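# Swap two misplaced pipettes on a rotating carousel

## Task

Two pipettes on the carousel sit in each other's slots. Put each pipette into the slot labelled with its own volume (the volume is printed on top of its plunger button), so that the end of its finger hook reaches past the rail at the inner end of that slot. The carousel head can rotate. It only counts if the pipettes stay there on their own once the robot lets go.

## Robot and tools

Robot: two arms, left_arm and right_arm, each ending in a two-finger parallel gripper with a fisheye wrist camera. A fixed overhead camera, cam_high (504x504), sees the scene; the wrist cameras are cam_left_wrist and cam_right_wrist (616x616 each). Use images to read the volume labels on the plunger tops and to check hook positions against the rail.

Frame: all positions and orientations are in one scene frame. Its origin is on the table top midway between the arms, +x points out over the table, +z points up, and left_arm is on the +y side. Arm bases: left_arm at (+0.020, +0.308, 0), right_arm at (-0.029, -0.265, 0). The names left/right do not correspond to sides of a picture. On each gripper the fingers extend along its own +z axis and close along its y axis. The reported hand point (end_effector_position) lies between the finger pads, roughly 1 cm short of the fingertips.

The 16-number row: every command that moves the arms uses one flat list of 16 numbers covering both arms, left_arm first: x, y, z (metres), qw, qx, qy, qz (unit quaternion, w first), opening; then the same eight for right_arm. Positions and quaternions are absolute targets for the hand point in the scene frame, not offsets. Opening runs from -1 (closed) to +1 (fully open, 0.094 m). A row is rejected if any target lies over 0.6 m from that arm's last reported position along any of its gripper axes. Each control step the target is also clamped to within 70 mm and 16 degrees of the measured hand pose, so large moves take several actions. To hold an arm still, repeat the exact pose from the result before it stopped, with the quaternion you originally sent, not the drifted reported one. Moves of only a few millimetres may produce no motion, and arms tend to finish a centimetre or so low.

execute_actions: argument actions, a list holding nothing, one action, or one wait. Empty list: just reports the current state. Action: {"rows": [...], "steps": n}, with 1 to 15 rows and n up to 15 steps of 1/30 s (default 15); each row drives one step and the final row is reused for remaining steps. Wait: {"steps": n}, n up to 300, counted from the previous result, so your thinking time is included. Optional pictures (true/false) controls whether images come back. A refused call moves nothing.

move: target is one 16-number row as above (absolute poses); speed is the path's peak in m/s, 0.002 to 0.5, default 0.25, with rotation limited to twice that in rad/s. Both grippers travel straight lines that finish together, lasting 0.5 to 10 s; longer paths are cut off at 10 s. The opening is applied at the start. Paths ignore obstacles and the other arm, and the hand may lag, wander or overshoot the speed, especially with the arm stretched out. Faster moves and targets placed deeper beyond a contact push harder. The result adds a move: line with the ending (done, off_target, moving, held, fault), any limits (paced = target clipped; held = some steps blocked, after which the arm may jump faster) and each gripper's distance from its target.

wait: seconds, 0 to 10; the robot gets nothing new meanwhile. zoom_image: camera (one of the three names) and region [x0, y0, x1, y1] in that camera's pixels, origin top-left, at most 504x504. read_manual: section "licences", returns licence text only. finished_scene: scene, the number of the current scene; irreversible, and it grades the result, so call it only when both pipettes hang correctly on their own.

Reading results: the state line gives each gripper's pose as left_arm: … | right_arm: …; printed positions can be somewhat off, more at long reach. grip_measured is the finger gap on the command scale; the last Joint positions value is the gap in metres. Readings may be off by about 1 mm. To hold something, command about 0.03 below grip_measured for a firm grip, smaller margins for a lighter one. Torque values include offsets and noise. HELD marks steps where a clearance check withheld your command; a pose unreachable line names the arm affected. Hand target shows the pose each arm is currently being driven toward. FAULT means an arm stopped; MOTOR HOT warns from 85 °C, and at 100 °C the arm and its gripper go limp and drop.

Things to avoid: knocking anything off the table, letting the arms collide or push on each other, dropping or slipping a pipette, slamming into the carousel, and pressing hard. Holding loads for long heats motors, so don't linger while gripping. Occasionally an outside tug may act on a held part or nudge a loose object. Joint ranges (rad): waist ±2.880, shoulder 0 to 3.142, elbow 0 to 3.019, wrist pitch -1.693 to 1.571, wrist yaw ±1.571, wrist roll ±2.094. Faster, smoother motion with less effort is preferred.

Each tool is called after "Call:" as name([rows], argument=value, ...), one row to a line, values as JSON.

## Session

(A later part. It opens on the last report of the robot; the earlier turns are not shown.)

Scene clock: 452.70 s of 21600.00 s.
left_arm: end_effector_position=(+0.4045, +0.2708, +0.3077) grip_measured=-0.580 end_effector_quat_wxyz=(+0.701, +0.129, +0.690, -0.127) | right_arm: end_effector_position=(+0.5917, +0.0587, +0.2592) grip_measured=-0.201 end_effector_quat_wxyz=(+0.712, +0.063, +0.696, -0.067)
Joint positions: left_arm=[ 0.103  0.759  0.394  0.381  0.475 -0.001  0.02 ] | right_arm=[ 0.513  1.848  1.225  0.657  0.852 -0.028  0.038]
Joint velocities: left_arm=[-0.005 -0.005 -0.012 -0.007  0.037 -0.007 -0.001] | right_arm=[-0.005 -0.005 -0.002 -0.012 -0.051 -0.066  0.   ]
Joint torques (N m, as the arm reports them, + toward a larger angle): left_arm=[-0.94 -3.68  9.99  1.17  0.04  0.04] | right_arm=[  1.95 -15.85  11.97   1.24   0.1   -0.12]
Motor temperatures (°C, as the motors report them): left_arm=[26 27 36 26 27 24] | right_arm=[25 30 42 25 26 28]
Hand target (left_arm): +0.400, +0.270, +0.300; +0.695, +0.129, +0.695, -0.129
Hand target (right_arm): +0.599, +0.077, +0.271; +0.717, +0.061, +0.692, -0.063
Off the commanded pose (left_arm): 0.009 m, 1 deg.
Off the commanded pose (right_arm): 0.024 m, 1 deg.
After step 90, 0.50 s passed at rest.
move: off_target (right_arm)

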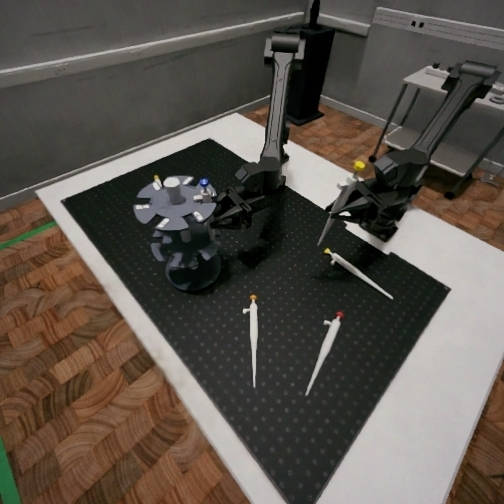

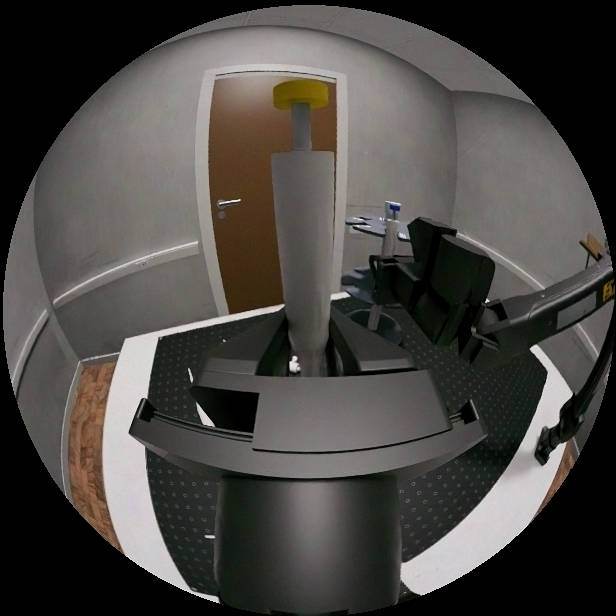

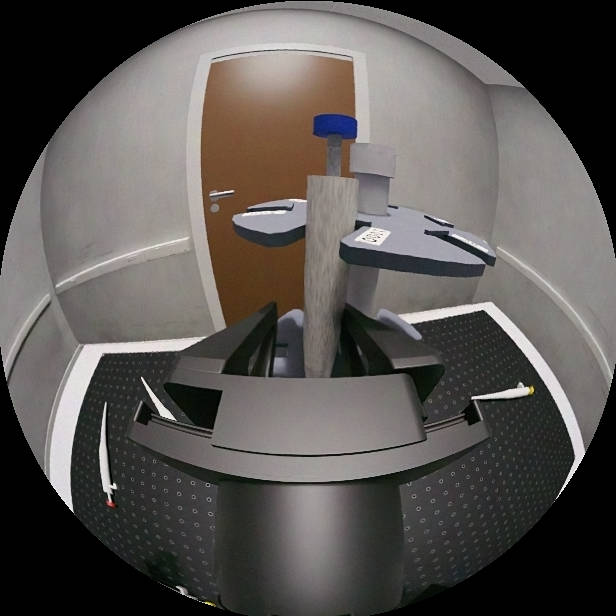

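Call:
move(target=[0.40,0.27,0.30,0.6953,0.1289,0.6953,-0.1289,-0.61, 0.616,0.092,0.270,0.7166,0.0606,0.6921,-0.0627,-0.2], speed=0.04)

Call:
zoom_image(camera="cam_high", region=[125, 150, 265, 260])

Scene clock: 457.00 s of 21600.00 s.
left_arm: end_effector_position=(+0.4045, +0.2708, +0.3077) grip_measured=-0.580 end_effector_quat_wxyz=(+0.701, +0.129, +0.690, -0.127) | right_arm: end_effector_position=(+0.6082, +0.0715, +0.2586) grip_measured=-0.201 end_effector_quat_wxyz=(+0.711, +0.064, +0.697, -0.068)
Joint positions: left_arm=[ 0.103  0.759  0.394  0.381  0.475 -0.001  0.02 ] | right_arm=[ 0.513  1.894  1.295  0.631  0.853 -0.029  0.038]
Joint velocities: left_arm=[-0.005 -0.015  0.012 -0.007  0.051  0.007 -0.   ] | right_arm=[ 0.005 -0.005 -0.017  0.007 -0.007  0.007 -0.001]
Joint torques (N m, as the arm reports them, + toward a larger angle): left_arm=[-0.6  -3.66 10.1   1.28  0.02  0.02] | right_arm=[  1.5  -16.62  12.04   1.42   0.07  -0.1 ]
Motor temperatures (°C, as the motors report them): left_arm=[26 27 36 26 27 24] | right_arm=[25 31 42 25 26 28]
Hand target (left_arm): +0.400, +0.270, +0.300; +0.695, +0.129, +0.695, -0.129
Hand target (right_arm): +0.614, +0.091, +0.270; +0.717, +0.060, +0.692, -0.062
Off the commanded pose (left_arm): 0.009 m, 1 deg.
Off the commanded pose (right_arm): 0.025 m, 1 deg.
move: off_target (right_arm)

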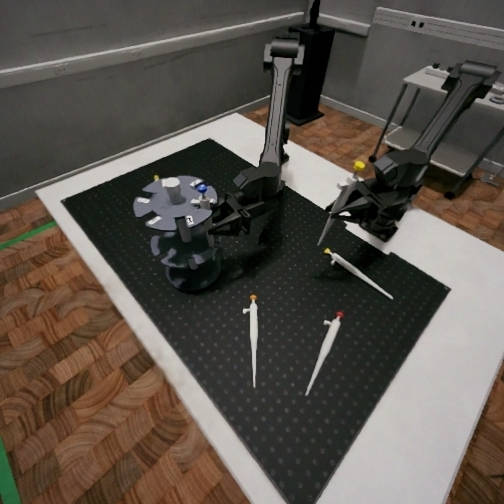

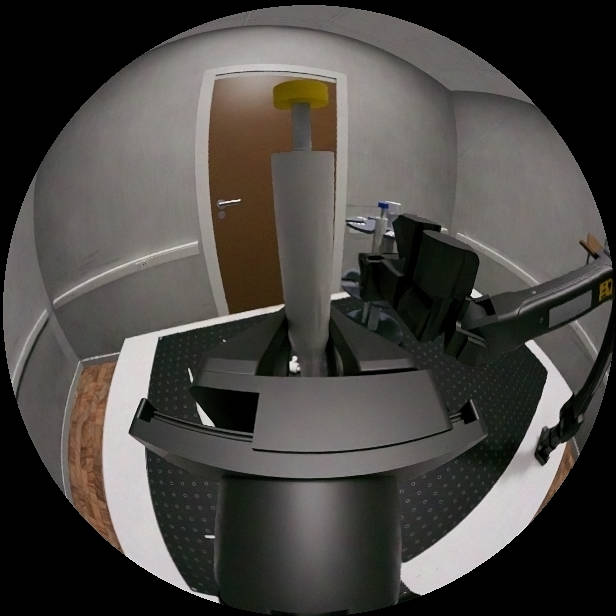

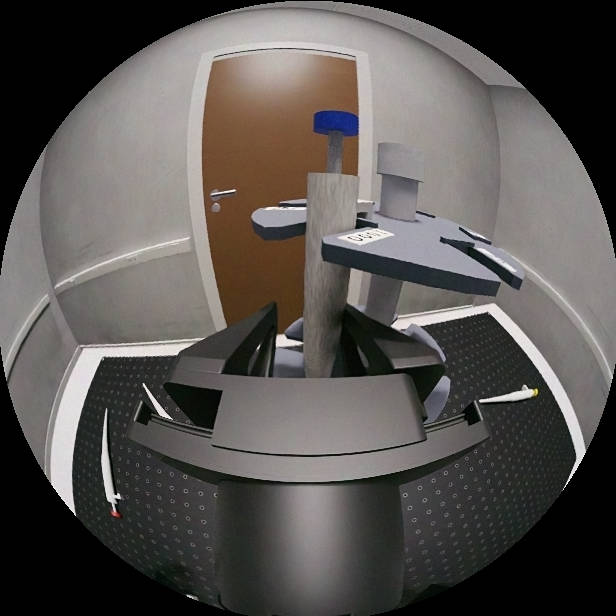

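Region (125, 150, 265, 260) of cam_high's 504x504 image, scaled by 3.600, with more detail than that image has; it fills the top 396 rows of this view, and the rest is white.

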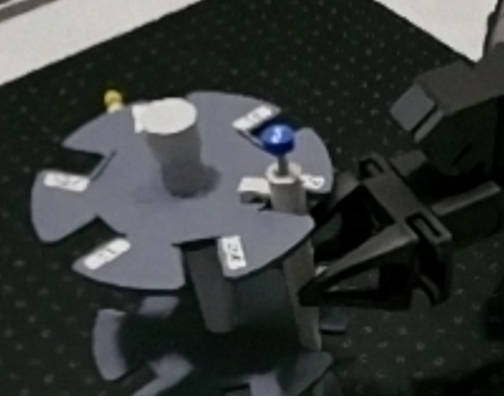

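Call:
move(target=[0.40,0.27,0.30,0.6953,0.1289,0.6953,-0.1289,-0.61, 0.525,0.084,0.265,0.7166,0.0606,0.6921,-0.0627,0.1], speed=0.08)

Scene clock: 461.40 s of 21600.00 s.
left_arm: end_effector_position=(+0.4045, +0.2708, +0.3077) grip_measured=-0.580 end_effector_quat_wxyz=(+0.701, +0.129, +0.690, -0.127) | right_arm: end_effector_position=(+0.5330, +0.0838, +0.2437) grip_measured=+0.099 end_effector_quat_wxyz=(+0.705, +0.053, +0.703, -0.073)
Joint positions: left_arm=[ 0.103  0.759  0.394  0.381  0.475 -0.001  0.02 ] | right_arm=[ 0.615  1.805  1.123  0.691  0.948 -0.036  0.052]
Joint velocities: left_arm=[ 0.005 -0.015 -0.012  0.007  0.007 -0.037  0.   ] | right_arm=[-0.005  0.024 -0.022 -0.007 -0.095  0.037 -0.001]
Joint torques (N m, as the arm reports them, + toward a larger angle): left_arm=[-0.65 -3.52 10.05  1.21  0.02  0.04] | right_arm=[  1.28 -19.51   6.54   3.45   0.15  -0.1 ]
Motor temperatures (°C, as the motors report them): left_arm=[26 27 36 26 27 24] | right_arm=[25 31 42 25 26 28]
Hand target (left_arm): +0.400, +0.270, +0.300; +0.695, +0.129, +0.695, -0.129
Hand target (right_arm): +0.525, +0.084, +0.264; +0.716, +0.061, +0.692, -0.062
Off the commanded pose (left_arm): 0.009 m, 1 deg.
Off the commanded pose (right_arm): 0.023 m, 2 deg.
move: off_target (right_arm)

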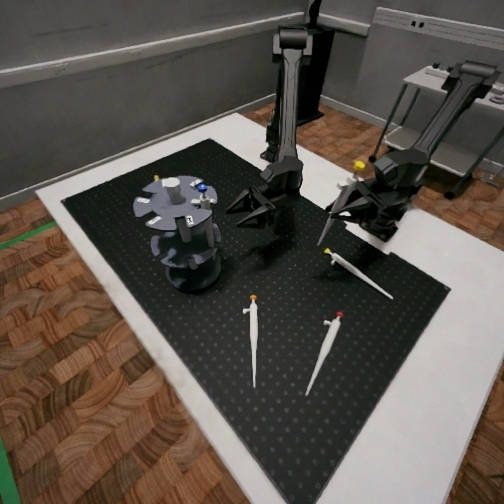

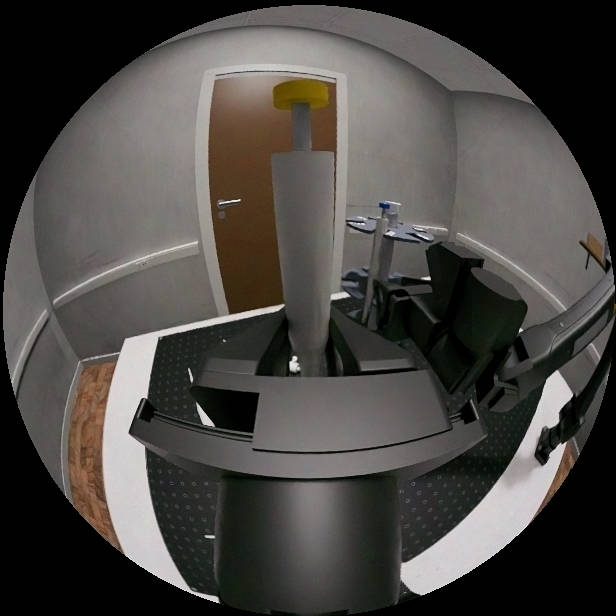

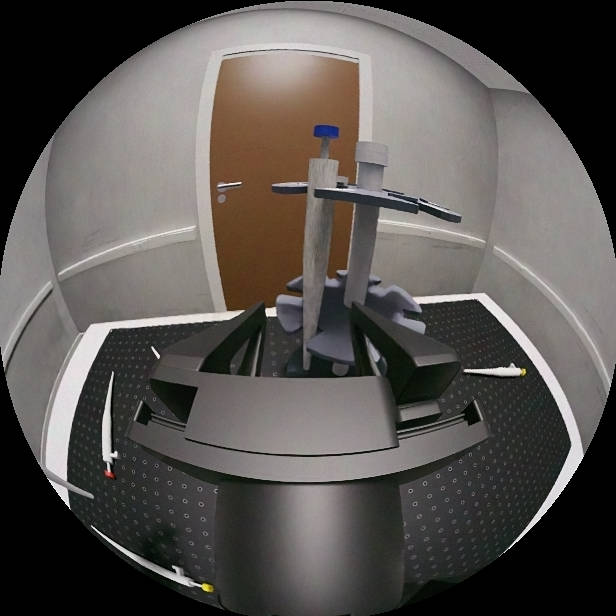

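Call:
move(target=[0.40,0.27,0.30,0.6953,0.1289,0.6953,-0.1289,-0.61, 0.45,-0.22,0.22,0.2588,0,0.9659,0,1.0], speed=0.25)

Scene clock: 467.97 s of 21600.00 s.
left_arm: end_effector_position=(+0.4045, +0.2708, +0.3077) grip_measured=-0.580 end_effector_quat_wxyz=(+0.701, +0.129, +0.690, -0.127) | right_arm: end_effector_position=(+0.4289, -0.2192, +0.1854) grip_measured=+1.000 end_effector_quat_wxyz=(+0.233, +0.004, +0.972, +0.001)
Joint positions: left_arm=[ 0.103  0.759  0.394  0.381  0.475 -0.001  0.02 ] | right_arm=[-0.032  1.294  1.005 -0.815  0.055  0.117  0.094]
Joint velocities: left_arm=[ 0.005  0.005  0.007 -0.027  0.037  0.022  0.   ] | right_arm=[ 0.005  0.005 -0.002  0.012  0.051 -0.066  0.   ]
Joint torques (N m, as the arm reports them, + toward a larger angle): left_arm=[-1.1  -3.35 10.05  1.37  0.02  0.04] | right_arm=[  0.54 -10.76  12.78   0.83  -0.18  -0.09]
Motor temperatures (°C, as the motors report them): left_arm=[26 27 36 26 27 24] | right_arm=[25 31 41 25 26 28]
Hand target (left_arm): +0.400, +0.270, +0.300; +0.695, +0.129, +0.695, -0.129
Hand target (right_arm): +0.444, -0.219, +0.218; +0.260, -0.000, +0.966, +0.004
Off the commanded pose (left_arm): 0.009 m, 1 deg.
Off the commanded pose (right_arm): 0.041 m, 3 deg.
After step 90, 0.93 s passed at rest.
move: off_target (right_arm)

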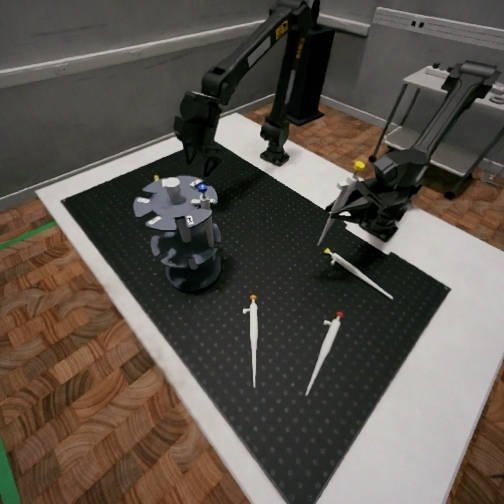

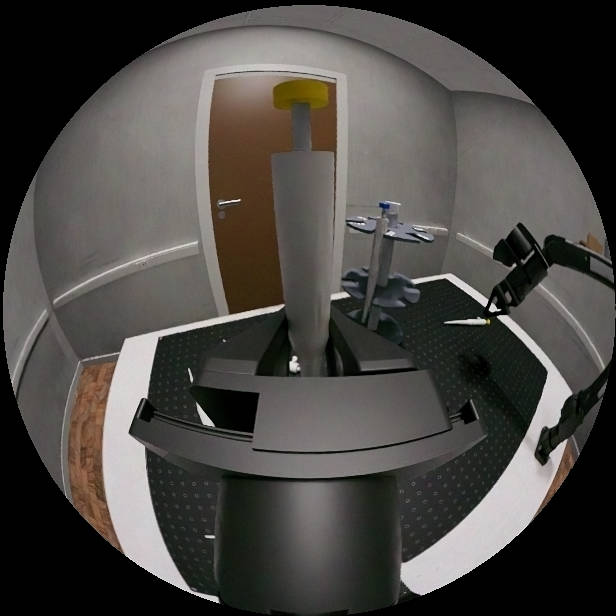

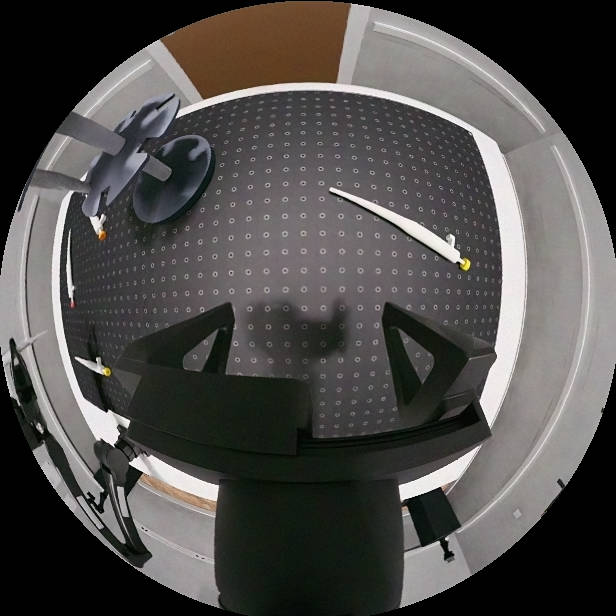

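Call:
move(target=[0.515,-0.002,0.285,0.7311,-0.0179,0.6818,0.0192,-0.61, 0.4289,-0.2192,0.1854,0.233,0.004,0.972,0.001,1.0], speed=0.2)

Scene clock: 474.63 s of 21600.00 s.
left_arm: end_effector_position=(+0.5003, +0.0065, +0.2600) grip_measured=-0.580 end_effector_quat_wxyz=(+0.713, -0.004, +0.700, +0.030) | right_arm: end_effector_position=(+0.4288, -0.2192, +0.1854) grip_measured=+1.000 end_effector_quat_wxyz=(+0.233, +0.003, +0.973, +0.001)
Joint positions: left_arm=[-0.794  1.544  0.808  0.765 -0.834  0.057  0.02 ] | right_arm=[-0.032  1.294  1.005 -0.816  0.055  0.114  0.094]
Joint velocities: left_arm=[-0.015 -0.005  0.012 -0.007 -0.066  0.066 -0.001] | right_arm=[-0.015 -0.005 -0.017 -0.002 -0.11  -0.022  0.   ]
Joint torques (N m, as the arm reports them, + toward a larger angle): left_arm=[ -0.12 -13.63  14.19   2.47  -0.15   0.1 ] | right_arm=[ 0.52 -9.25  8.27  1.7  -0.01  0.05]
Motor temperatures (°C, as the motors report them): left_arm=[26 27 37 26 27 24] | right_arm=[25 31 41 25 26 28]
Hand target (left_arm): +0.509, -0.002, +0.285; +0.730, -0.020, +0.683, +0.018
Hand target (right_arm): +0.429, -0.219, +0.185; +0.233, +0.004, +0.972, +0.001
Off the commanded pose (left_arm): 0.030 m, 4 deg.
Off the commanded pose (right_arm): 0.000 m, 0 deg.
After step 90, 1.80 s passed at rest.
move: off_target (left_arm)

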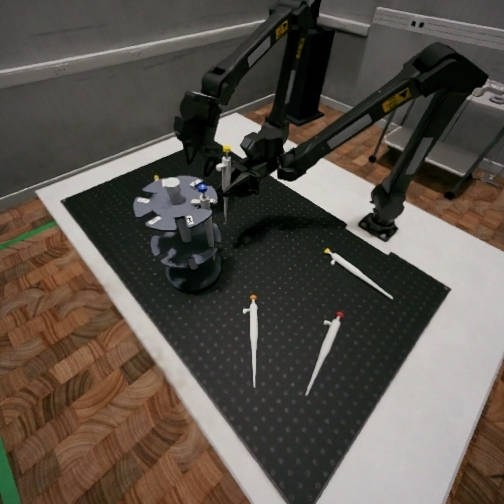

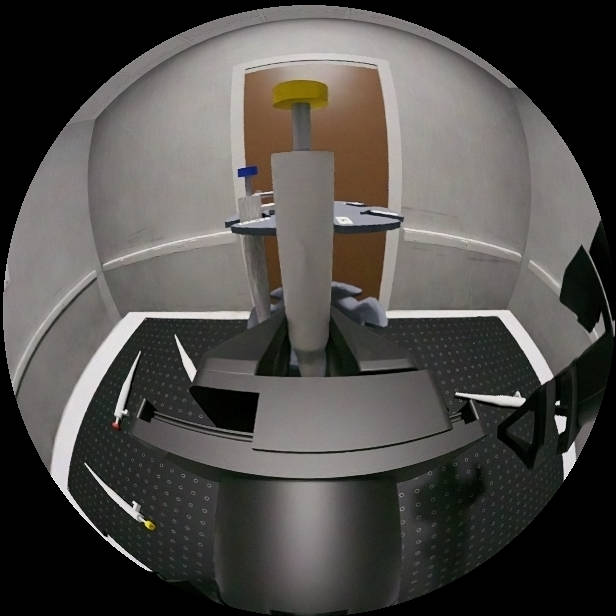

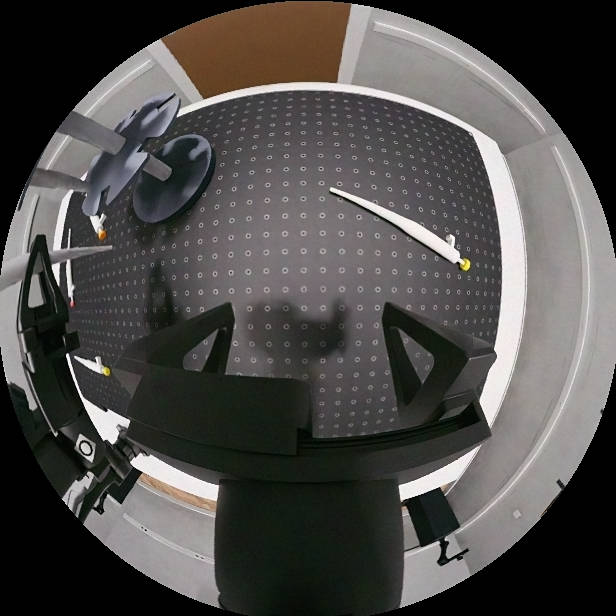

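Call:
move(target=[0.545,-0.010,0.287,0.7311,-0.031,0.6818,0.006,-0.61, 0.4289,-0.2192,0.1854,0.233,0.004,0.972,0.001,1.0], speed=0.06)

Scene clock: 484.90 s of 21600.00 s.
left_arm: end_effector_position=(+0.5301, -0.0030, +0.2701) grip_measured=-0.580 end_effector_quat_wxyz=(+0.721, -0.016, +0.693, +0.017) | right_arm: end_effector_position=(+0.4288, -0.2192, +0.1854) grip_measured=+1.000 end_effector_quat_wxyz=(+0.233, +0.003, +0.973, +0.001)
Joint positions: left_arm=[-0.762  1.599  0.892  0.765 -0.802  0.042  0.02 ] | right_arm=[-0.032  1.294  1.005 -0.816  0.055  0.114  0.094]
Joint velocities: left_arm=[-0.005 -0.015  0.012 -0.002 -0.037  0.022 -0.001] | right_arm=[-0.005 -0.024  0.012  0.007  0.081  0.037  0.   ]
Joint torques (N m, as the arm reports them, + toward a larger angle): left_arm=[  0.08 -13.33  14.84   1.81   0.08  -0.11] | right_arm=[ 0.55 -9.88  8.23  1.49 -0.01  0.05]
Motor temperatures (°C, as the motors report them): left_arm=[26 27 38 26 27 24] | right_arm=[25 30 40 25 26 28]
Hand target (left_arm): +0.544, -0.010, +0.287; +0.731, -0.031, +0.682, +0.006
Hand target (right_arm): +0.429, -0.219, +0.185; +0.233, +0.004, +0.972, +0.001
Off the commanded pose (left_arm): 0.024 m, 3 deg.
Off the commanded pose (right_arm): 0.000 m, 0 deg.
After step 90, 6.03 s passed at rest.
move: off_target (left_arm)

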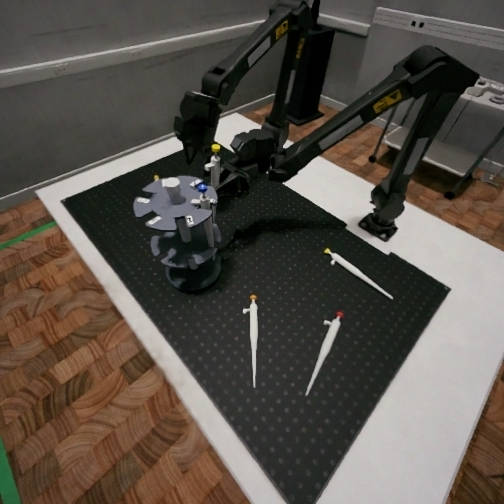

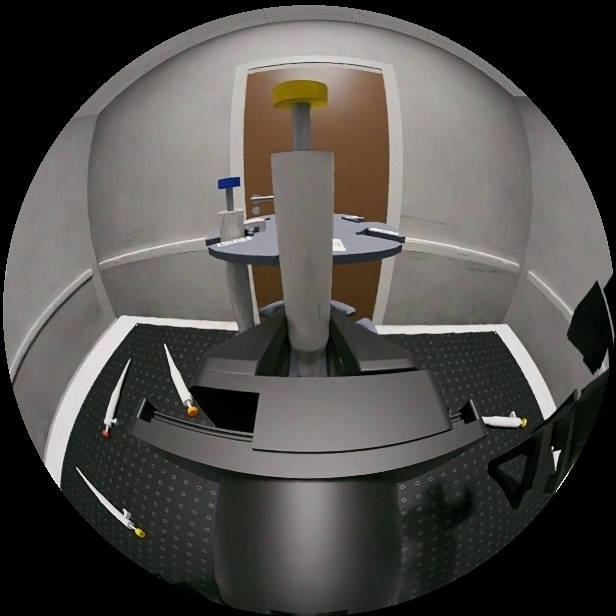

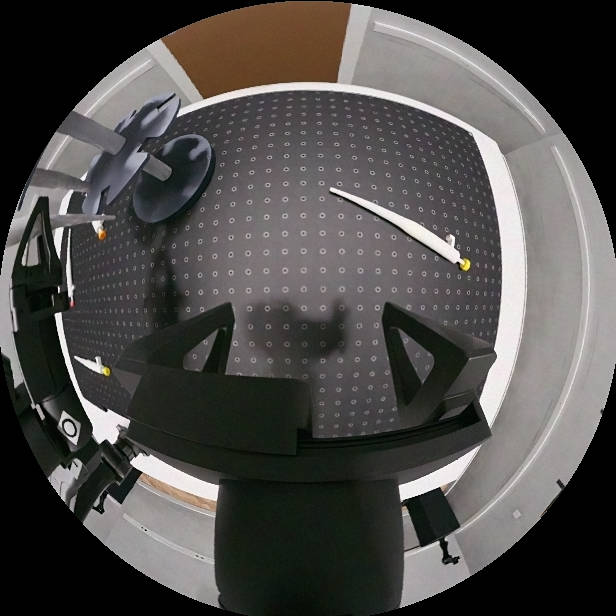

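Call:
zoom_image(camera="cam_high", region=[130, 135, 260, 235])

Call:
zoom_image(camera="cam_left_wrist", region=[180, 160, 430, 340])

Region (130, 135, 260, 235) of cam_high's 504x504 image, scaled by 3.877, with more detail than that image has; it fills the top 388 rows of this view, and the rest is white.

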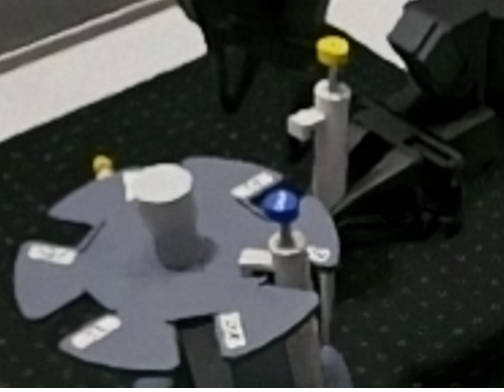

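Region (180, 160, 430, 340) of cam_left_wrist's 616x616 image, scaled by 2.016, with more detail than that image has; it fills the top 363 rows of this view, and the rest is white.

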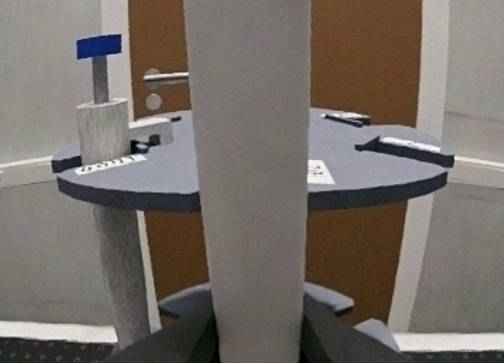

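Call:
move(target=[0.572,-0.008,0.277,0.7311,-0.031,0.6818,0.006,-0.61, 0.4289,-0.2192,0.1854,0.233,0.004,0.972,0.001,1.0], speed=0.05)

Scene clock: 495.83 s of 21600.00 s.
left_arm: end_effector_position=(+0.5566, -0.0014, +0.2590) grip_measured=-0.580 end_effector_quat_wxyz=(+0.718, -0.014, +0.695, +0.019) | right_arm: end_effector_position=(+0.4288, -0.2192, +0.1854) grip_measured=+1.000 end_effector_quat_wxyz=(+0.233, +0.003, +0.973, +0.001)
Joint positions: left_arm=[-0.722  1.657  0.937  0.765 -0.762  0.037  0.02 ] | right_arm=[-0.032  1.294  1.005 -0.816  0.055  0.114  0.094]
Joint velocities: left_arm=[-0.005 -0.024 -0.017 -0.007 -0.037  0.007 -0.   ] | right_arm=[-0.015 -0.005  0.017 -0.012 -0.081 -0.007  0.   ]
Joint torques (N m, as the arm reports them, + toward a larger angle): left_arm=[  0.1  -14.41  14.59   2.18   0.09  -0.05] | right_arm=[ 0.63 -9.81  8.18  1.73  0.02  0.05]
Motor temperatures (°C, as the motors report them): left_arm=[26 28 39 26 27 24] | right_arm=[25 30 40 25 26 28]
Hand target (left_arm): +0.570, -0.008, +0.277; +0.731, -0.031, +0.682, +0.006
Hand target (right_arm): +0.429, -0.219, +0.185; +0.233, +0.004, +0.972, +0.001
Off the commanded pose (left_arm): 0.025 m, 3 deg.
Off the commanded pose (right_arm): 0.000 m, 0 deg.
After step 90, 6.73 s passed at rest.
move: off_target (left_arm)

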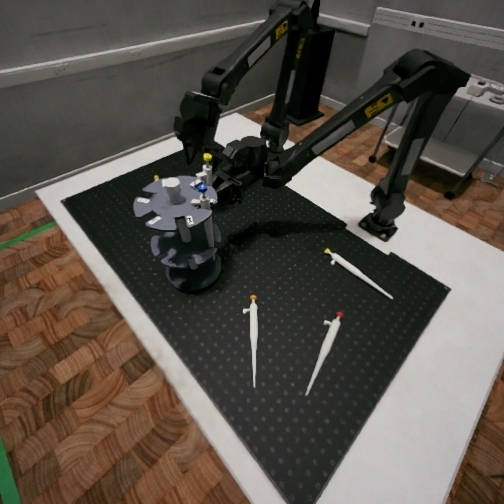

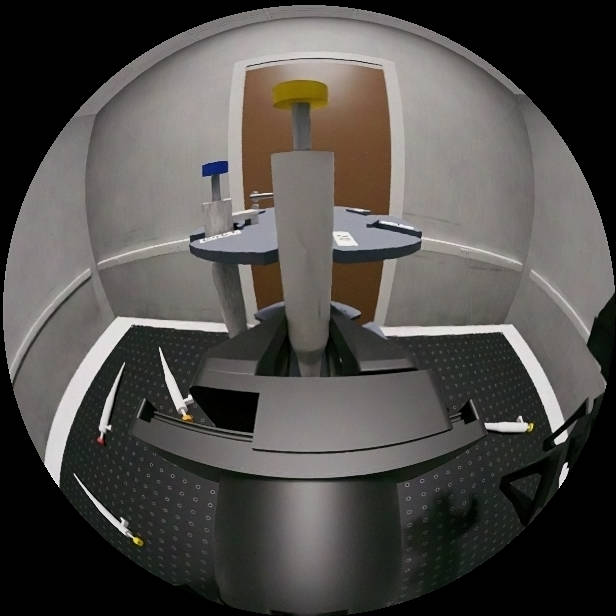

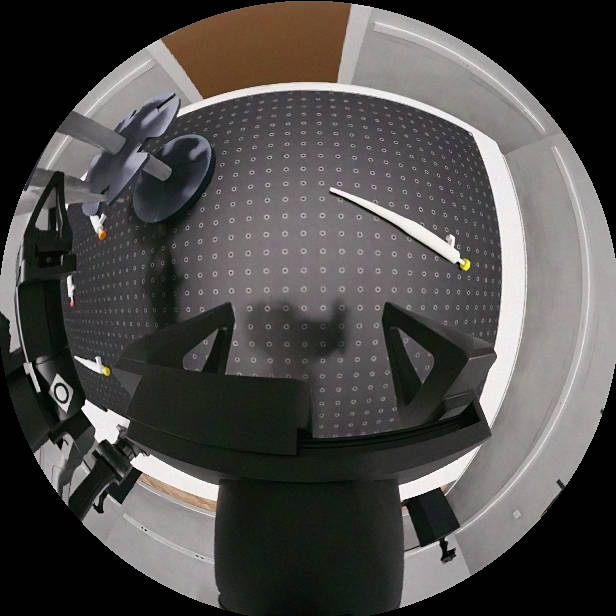

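Call:
move(target=[0.590,-0.006,0.277,0.7311,-0.031,0.6818,0.006,-0.61, 0.4289,-0.2192,0.1854,0.233,0.004,0.972,0.001,1.0], speed=0.05)

Call:
zoom_image(camera="cam_high", region=[130, 135, 260, 235])

Scene clock: 498.90 s of 21600.00 s.
left_arm: end_effector_position=(+0.5723, +0.0003, +0.2578) grip_measured=-0.580 end_effector_quat_wxyz=(+0.719, -0.015, +0.694, +0.017) | right_arm: end_effector_position=(+0.4288, -0.2192, +0.1854) grip_measured=+1.000 end_effector_quat_wxyz=(+0.233, +0.003, +0.973, +0.001)
Joint positions: left_arm=[-0.699  1.684  0.967  0.765 -0.737  0.034  0.02 ] | right_arm=[-0.032  1.294  1.005 -0.816  0.055  0.114  0.094]
Joint velocities: left_arm=[ 0.005  0.005 -0.007 -0.007 -0.037  0.022  0.001] | right_arm=[-0.015  0.015 -0.017  0.007  0.007 -0.022  0.   ]
Joint torques (N m, as the arm reports them, + toward a larger angle): left_arm=[  0.21 -15.07  15.33   1.59   0.08  -0.04] | right_arm=[ 0.82 -9.69  8.24  1.7   0.03  0.06]
Motor temperatures (°C, as the motors report them): left_arm=[26 28 39 26 27 24] | right_arm=[25 30 39 25 26 28]
Hand target (left_arm): +0.588, -0.005, +0.277; +0.731, -0.031, +0.682, +0.006
Hand target (right_arm): +0.429, -0.219, +0.185; +0.233, +0.004, +0.972, +0.001
Off the commanded pose (left_arm): 0.027 m, 3 deg.
Off the commanded pose (right_arm): 0.000 m, 0 deg.
move: off_target (left_arm)

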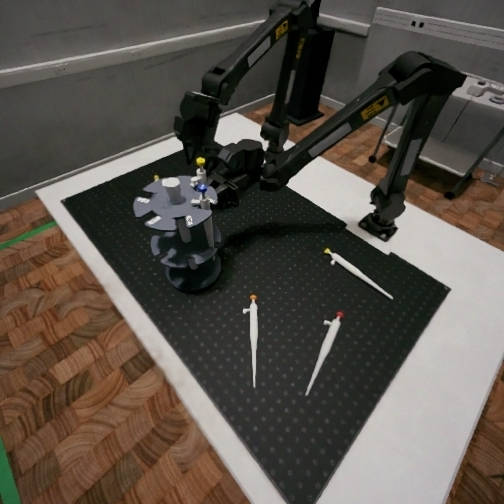

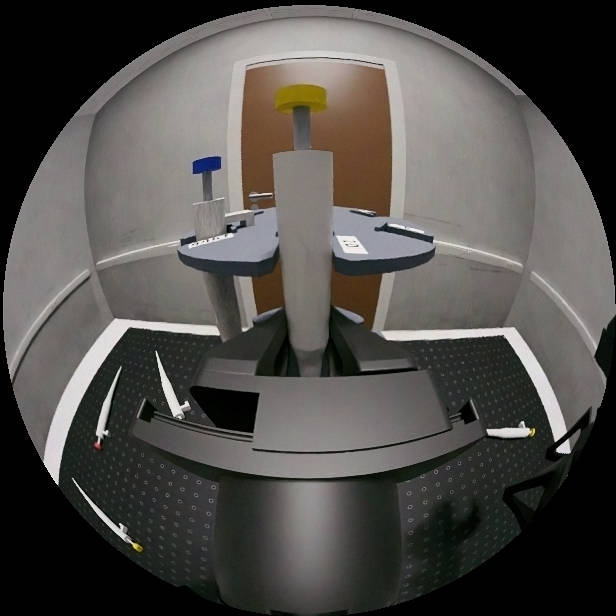

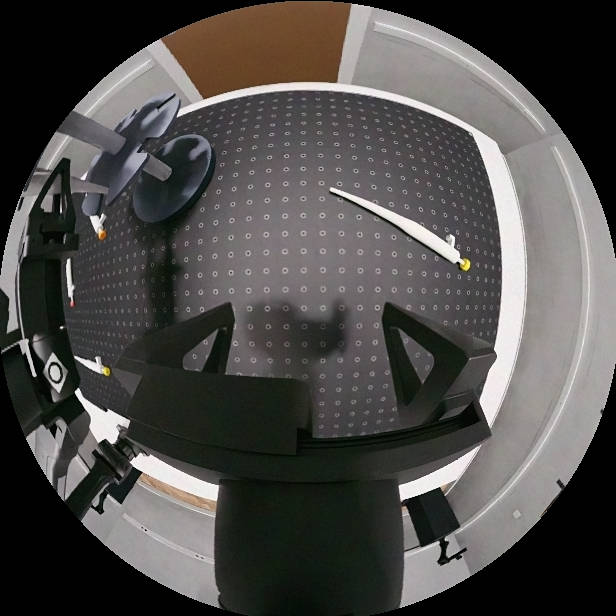

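Region (130, 135, 260, 235) of cam_high's 504x504 image, scaled by 3.877, with more detail than that image has; it fills the top 388 rows of this view, and the rest is white.

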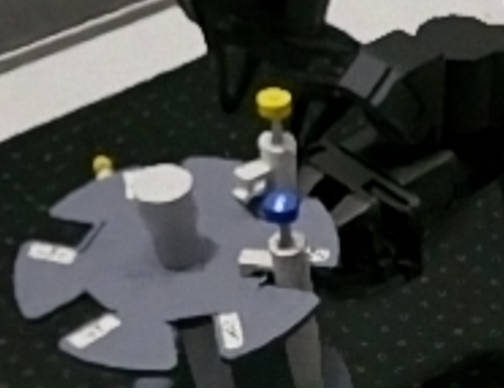

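Call:
move(target=[0.599,-0.005,0.277,0.7311,-0.031,0.6818,0.006,-0.61, 0.4289,-0.2192,0.1854,0.233,0.004,0.972,0.001,1.0], speed=0.05)

Call:
zoom_image(camera="cam_high", region=[130, 135, 260, 235])

Scene clock: 503.47 s of 21600.00 s.
left_arm: end_effector_position=(+0.5799, -0.0002, +0.2585) grip_measured=-0.581 end_effector_quat_wxyz=(+0.721, -0.016, +0.693, +0.014) | right_arm: end_effector_position=(+0.4288, -0.2192, +0.1854) grip_measured=+1.000 end_effector_quat_wxyz=(+0.233, +0.003, +0.973, +0.001)
Joint positions: left_arm=[-0.689  1.697  0.985  0.765 -0.723  0.031  0.02 ] | right_arm=[-0.032  1.294  1.005 -0.816  0.055  0.114  0.094]
Joint velocities: left_arm=[ 0.005  0.005  0.002  0.007 -0.066 -0.066 -0.001] | right_arm=[-0.005 -0.005  0.012 -0.012  0.007 -0.022  0.   ]
Joint torques (N m, as the arm reports them, + toward a larger angle): left_arm=[  0.49 -15.89  15.52   1.28   0.13  -0.06] | right_arm=[  0.55 -10.23   8.25   1.73   0.04   0.07]
Motor temperatures (°C, as the motors report them): left_arm=[26 28 40 26 27 24] | right_arm=[25 30 39 25 26 28]
Hand target (left_arm): +0.597, -0.004, +0.277; +0.731, -0.031, +0.682, +0.006
Hand target (right_arm): +0.429, -0.219, +0.185; +0.233, +0.004, +0.972, +0.001
Off the commanded pose (left_arm): 0.027 m, 3 deg.
Off the commanded pose (right_arm): 0.000 m, 0 deg.
After step 90, 0.60 s passed at rest.
move: off_target (left_arm)

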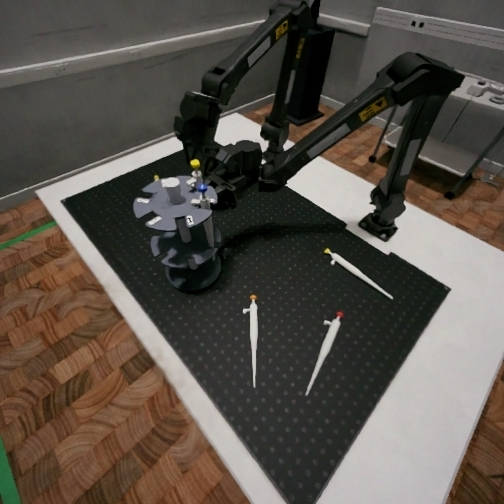

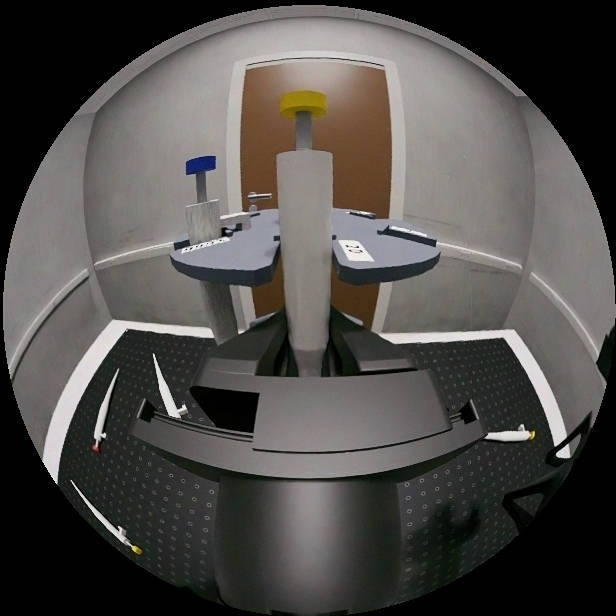

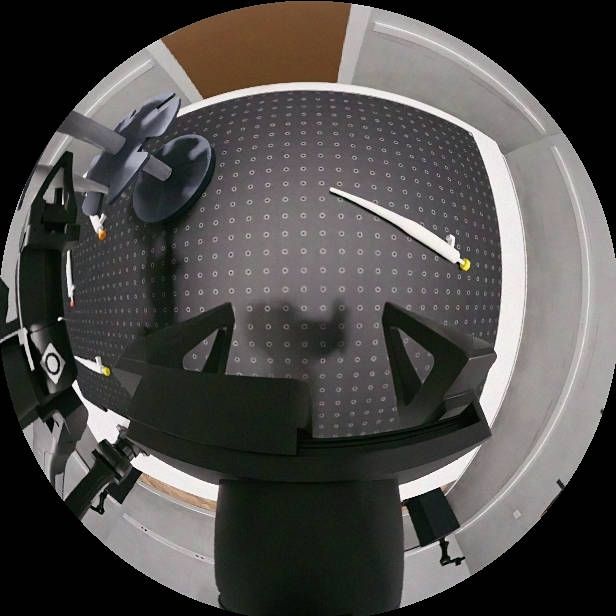

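Region (130, 135, 260, 235) of cam_high's 504x504 image, scaled by 3.877, with more detail than that image has; it fills the top 388 rows of this view, and the rest is white.

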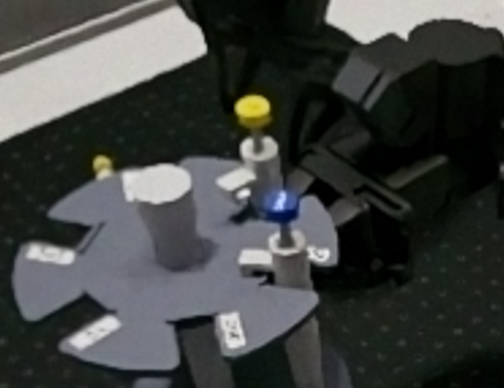

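Call:
move(target=[0.595,-0.005,0.256,0.7200,-0.031,0.6935,0.006,-0.61, 0.4289,-0.2192,0.1854,0.233,0.004,0.972,0.001,1.0], speed=0.05)

Call:
zoom_image(camera="cam_high", region=[130, 135, 260, 235])

Scene clock: 506.37 s of 21600.00 s.
left_arm: end_effector_position=(+0.5802, -0.0008, +0.2562) grip_measured=-0.581 end_effector_quat_wxyz=(+0.720, -0.022, +0.694, +0.007) | right_arm: end_effector_position=(+0.4288, -0.2192, +0.1854) grip_measured=+1.000 end_effector_quat_wxyz=(+0.233, +0.003, +0.973, +0.001)
Joint positions: left_arm=[-0.689  1.701  0.985  0.765 -0.723  0.01   0.02 ] | right_arm=[-0.032  1.294  1.005 -0.816  0.055  0.114  0.094]
Joint velocities: left_arm=[-0.005 -0.015 -0.007 -0.017 -0.066  0.007 -0.001] | right_arm=[ 0.005 -0.015 -0.002 -0.002 -0.081  0.007  0.   ]
Joint torques (N m, as the arm reports them, + toward a larger angle): left_arm=[  0.05 -14.61  13.64   1.16  -0.1   -0.09] | right_arm=[ 0.6  -9.78  8.29  1.75 -0.02  0.06]
Motor temperatures (°C, as the motors report them): left_arm=[26 28 40 26 27 24] | right_arm=[25 30 39 25 26 28]
Hand target (left_arm): +0.594, -0.005, +0.256; +0.720, -0.031, +0.693, +0.006
Hand target (right_arm): +0.429, -0.219, +0.185; +0.233, +0.004, +0.972, +0.001
Off the commanded pose (left_arm): 0.015 m, 1 deg.
Off the commanded pose (right_arm): 0.000 m, 0 deg.
move: off_target (left_arm)

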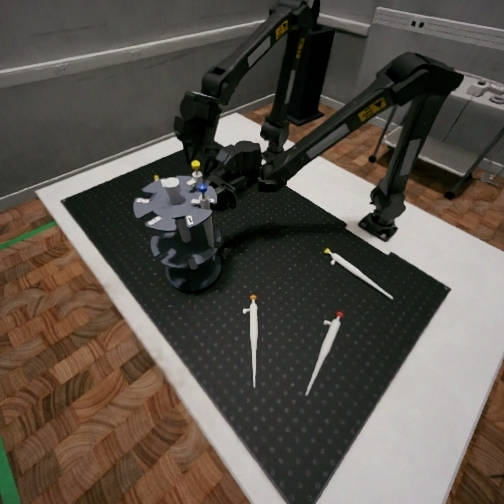

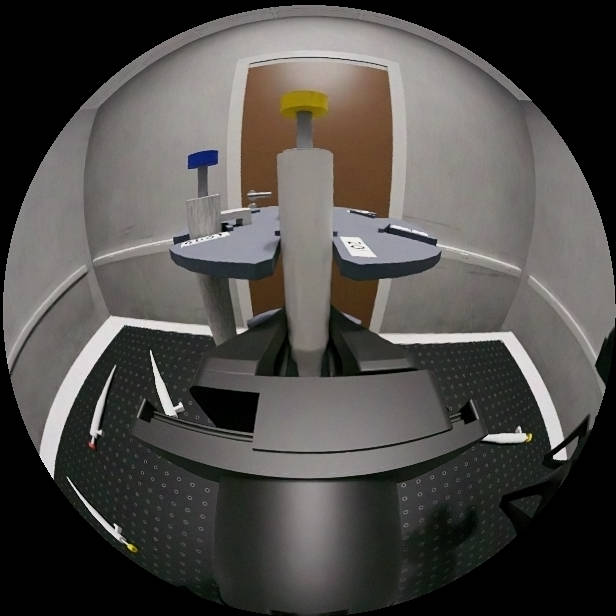

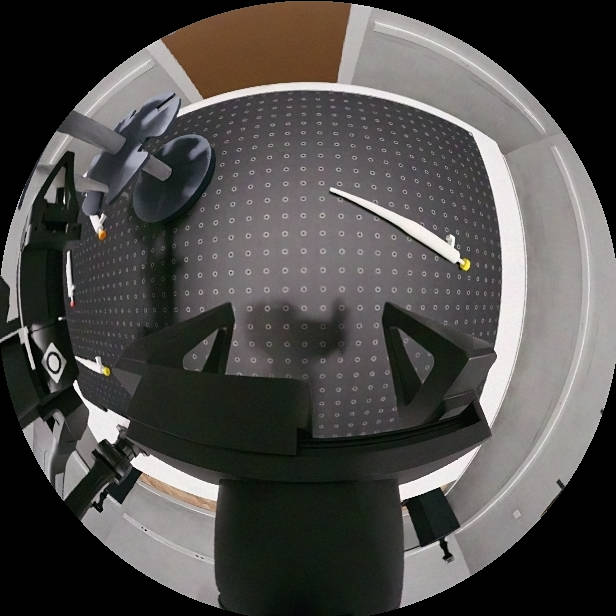

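Region (130, 135, 260, 235) of cam_high's 504x504 image, scaled by 3.877, with more detail than that image has; it fills the top 388 rows of this view, and the rest is white.

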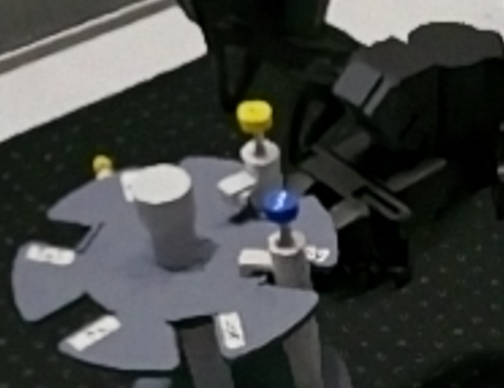

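Only 2 mm moved (stiction). Command lower.

Call:
move(target=[0.594,-0.005,0.240,0.7130,-0.026,0.7005,0.011,-0.61, 0.4289,-0.2192,0.1854,0.233,0.004,0.972,0.001,1.0], speed=0.05)

Call:
zoom_image(camera="cam_high", region=[130, 135, 260, 235])

Scene clock: 509.43 s of 21600.00 s.
left_arm: end_effector_position=(+0.5815, -0.0031, +0.2443) grip_measured=-0.581 end_effector_quat_wxyz=(+0.715, -0.020, +0.699, +0.008) | right_arm: end_effector_position=(+0.4288, -0.2192, +0.1854) grip_measured=+1.000 end_effector_quat_wxyz=(+0.233, +0.003, +0.973, +0.001)
Joint positions: left_arm=[-0.691  1.72   0.985  0.765 -0.723  0.002  0.02 ] | right_arm=[-0.032  1.294  1.005 -0.816  0.055  0.114  0.094]
Joint velocities: left_arm=[-0.005 -0.005  0.002 -0.002  0.022 -0.007  0.   ] | right_arm=[-0.005 -0.005  0.002 -0.007 -0.022  0.051  0.   ]
Joint torques (N m, as the arm reports them, + toward a larger angle): left_arm=[ -0.21 -14.4   12.61   1.18  -0.16  -0.05] | right_arm=[ 0.64 -9.8   8.3   1.72  0.03  0.06]
Motor temperatures (°C, as the motors report them): left_arm=[26 28 40 26 27 24] | right_arm=[25 30 39 25 26 28]
Hand target (left_arm): +0.593, -0.005, +0.240; +0.713, -0.026, +0.700, +0.011
Hand target (right_arm): +0.429, -0.219, +0.185; +0.233, +0.004, +0.972, +0.001
Off the commanded pose (left_arm): 0.013 m, 1 deg.
Off the commanded pose (right_arm): 0.000 m, 0 deg.
move: off_target (left_arm)

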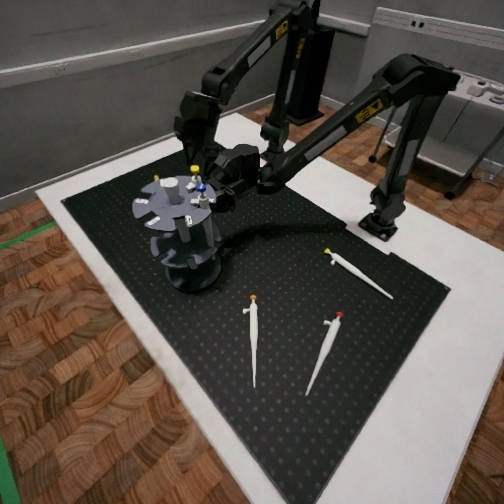

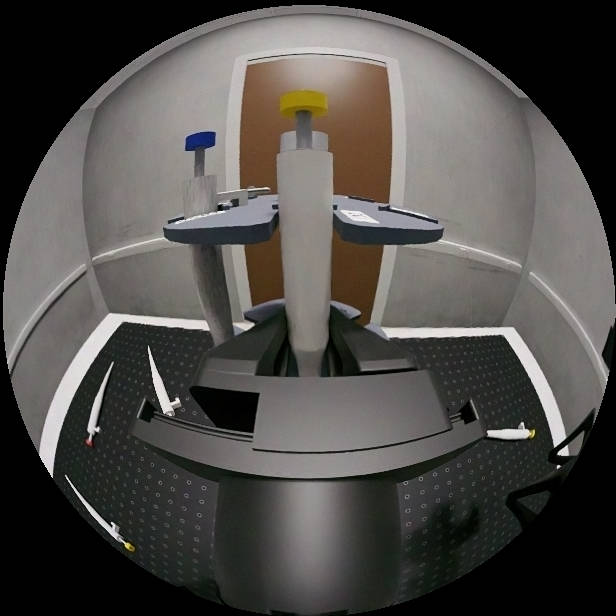

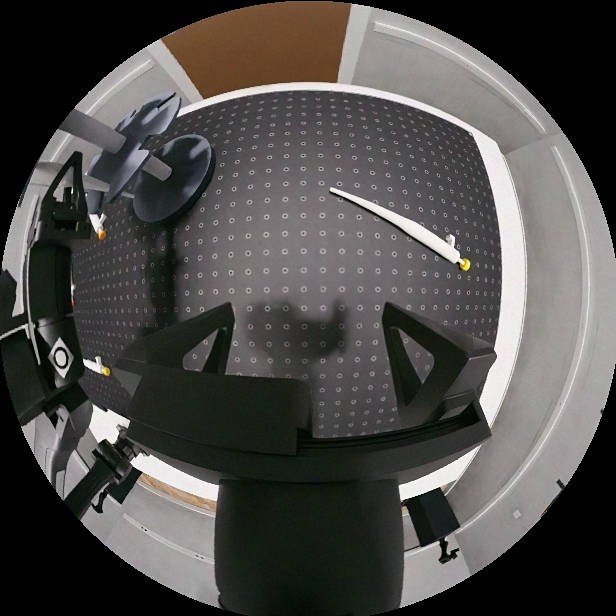

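Region (130, 135, 260, 235) of cam_high's 504x504 image, scaled by 3.877, with more detail than that image has; it fills the top 388 rows of this view, and the rest is white.

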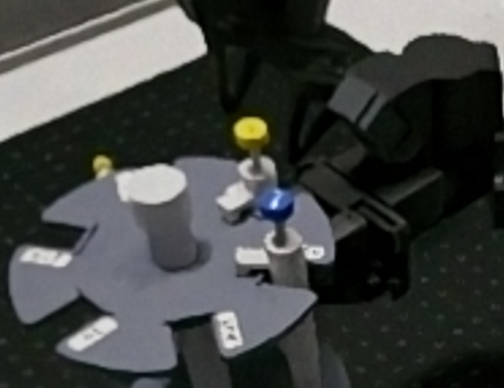

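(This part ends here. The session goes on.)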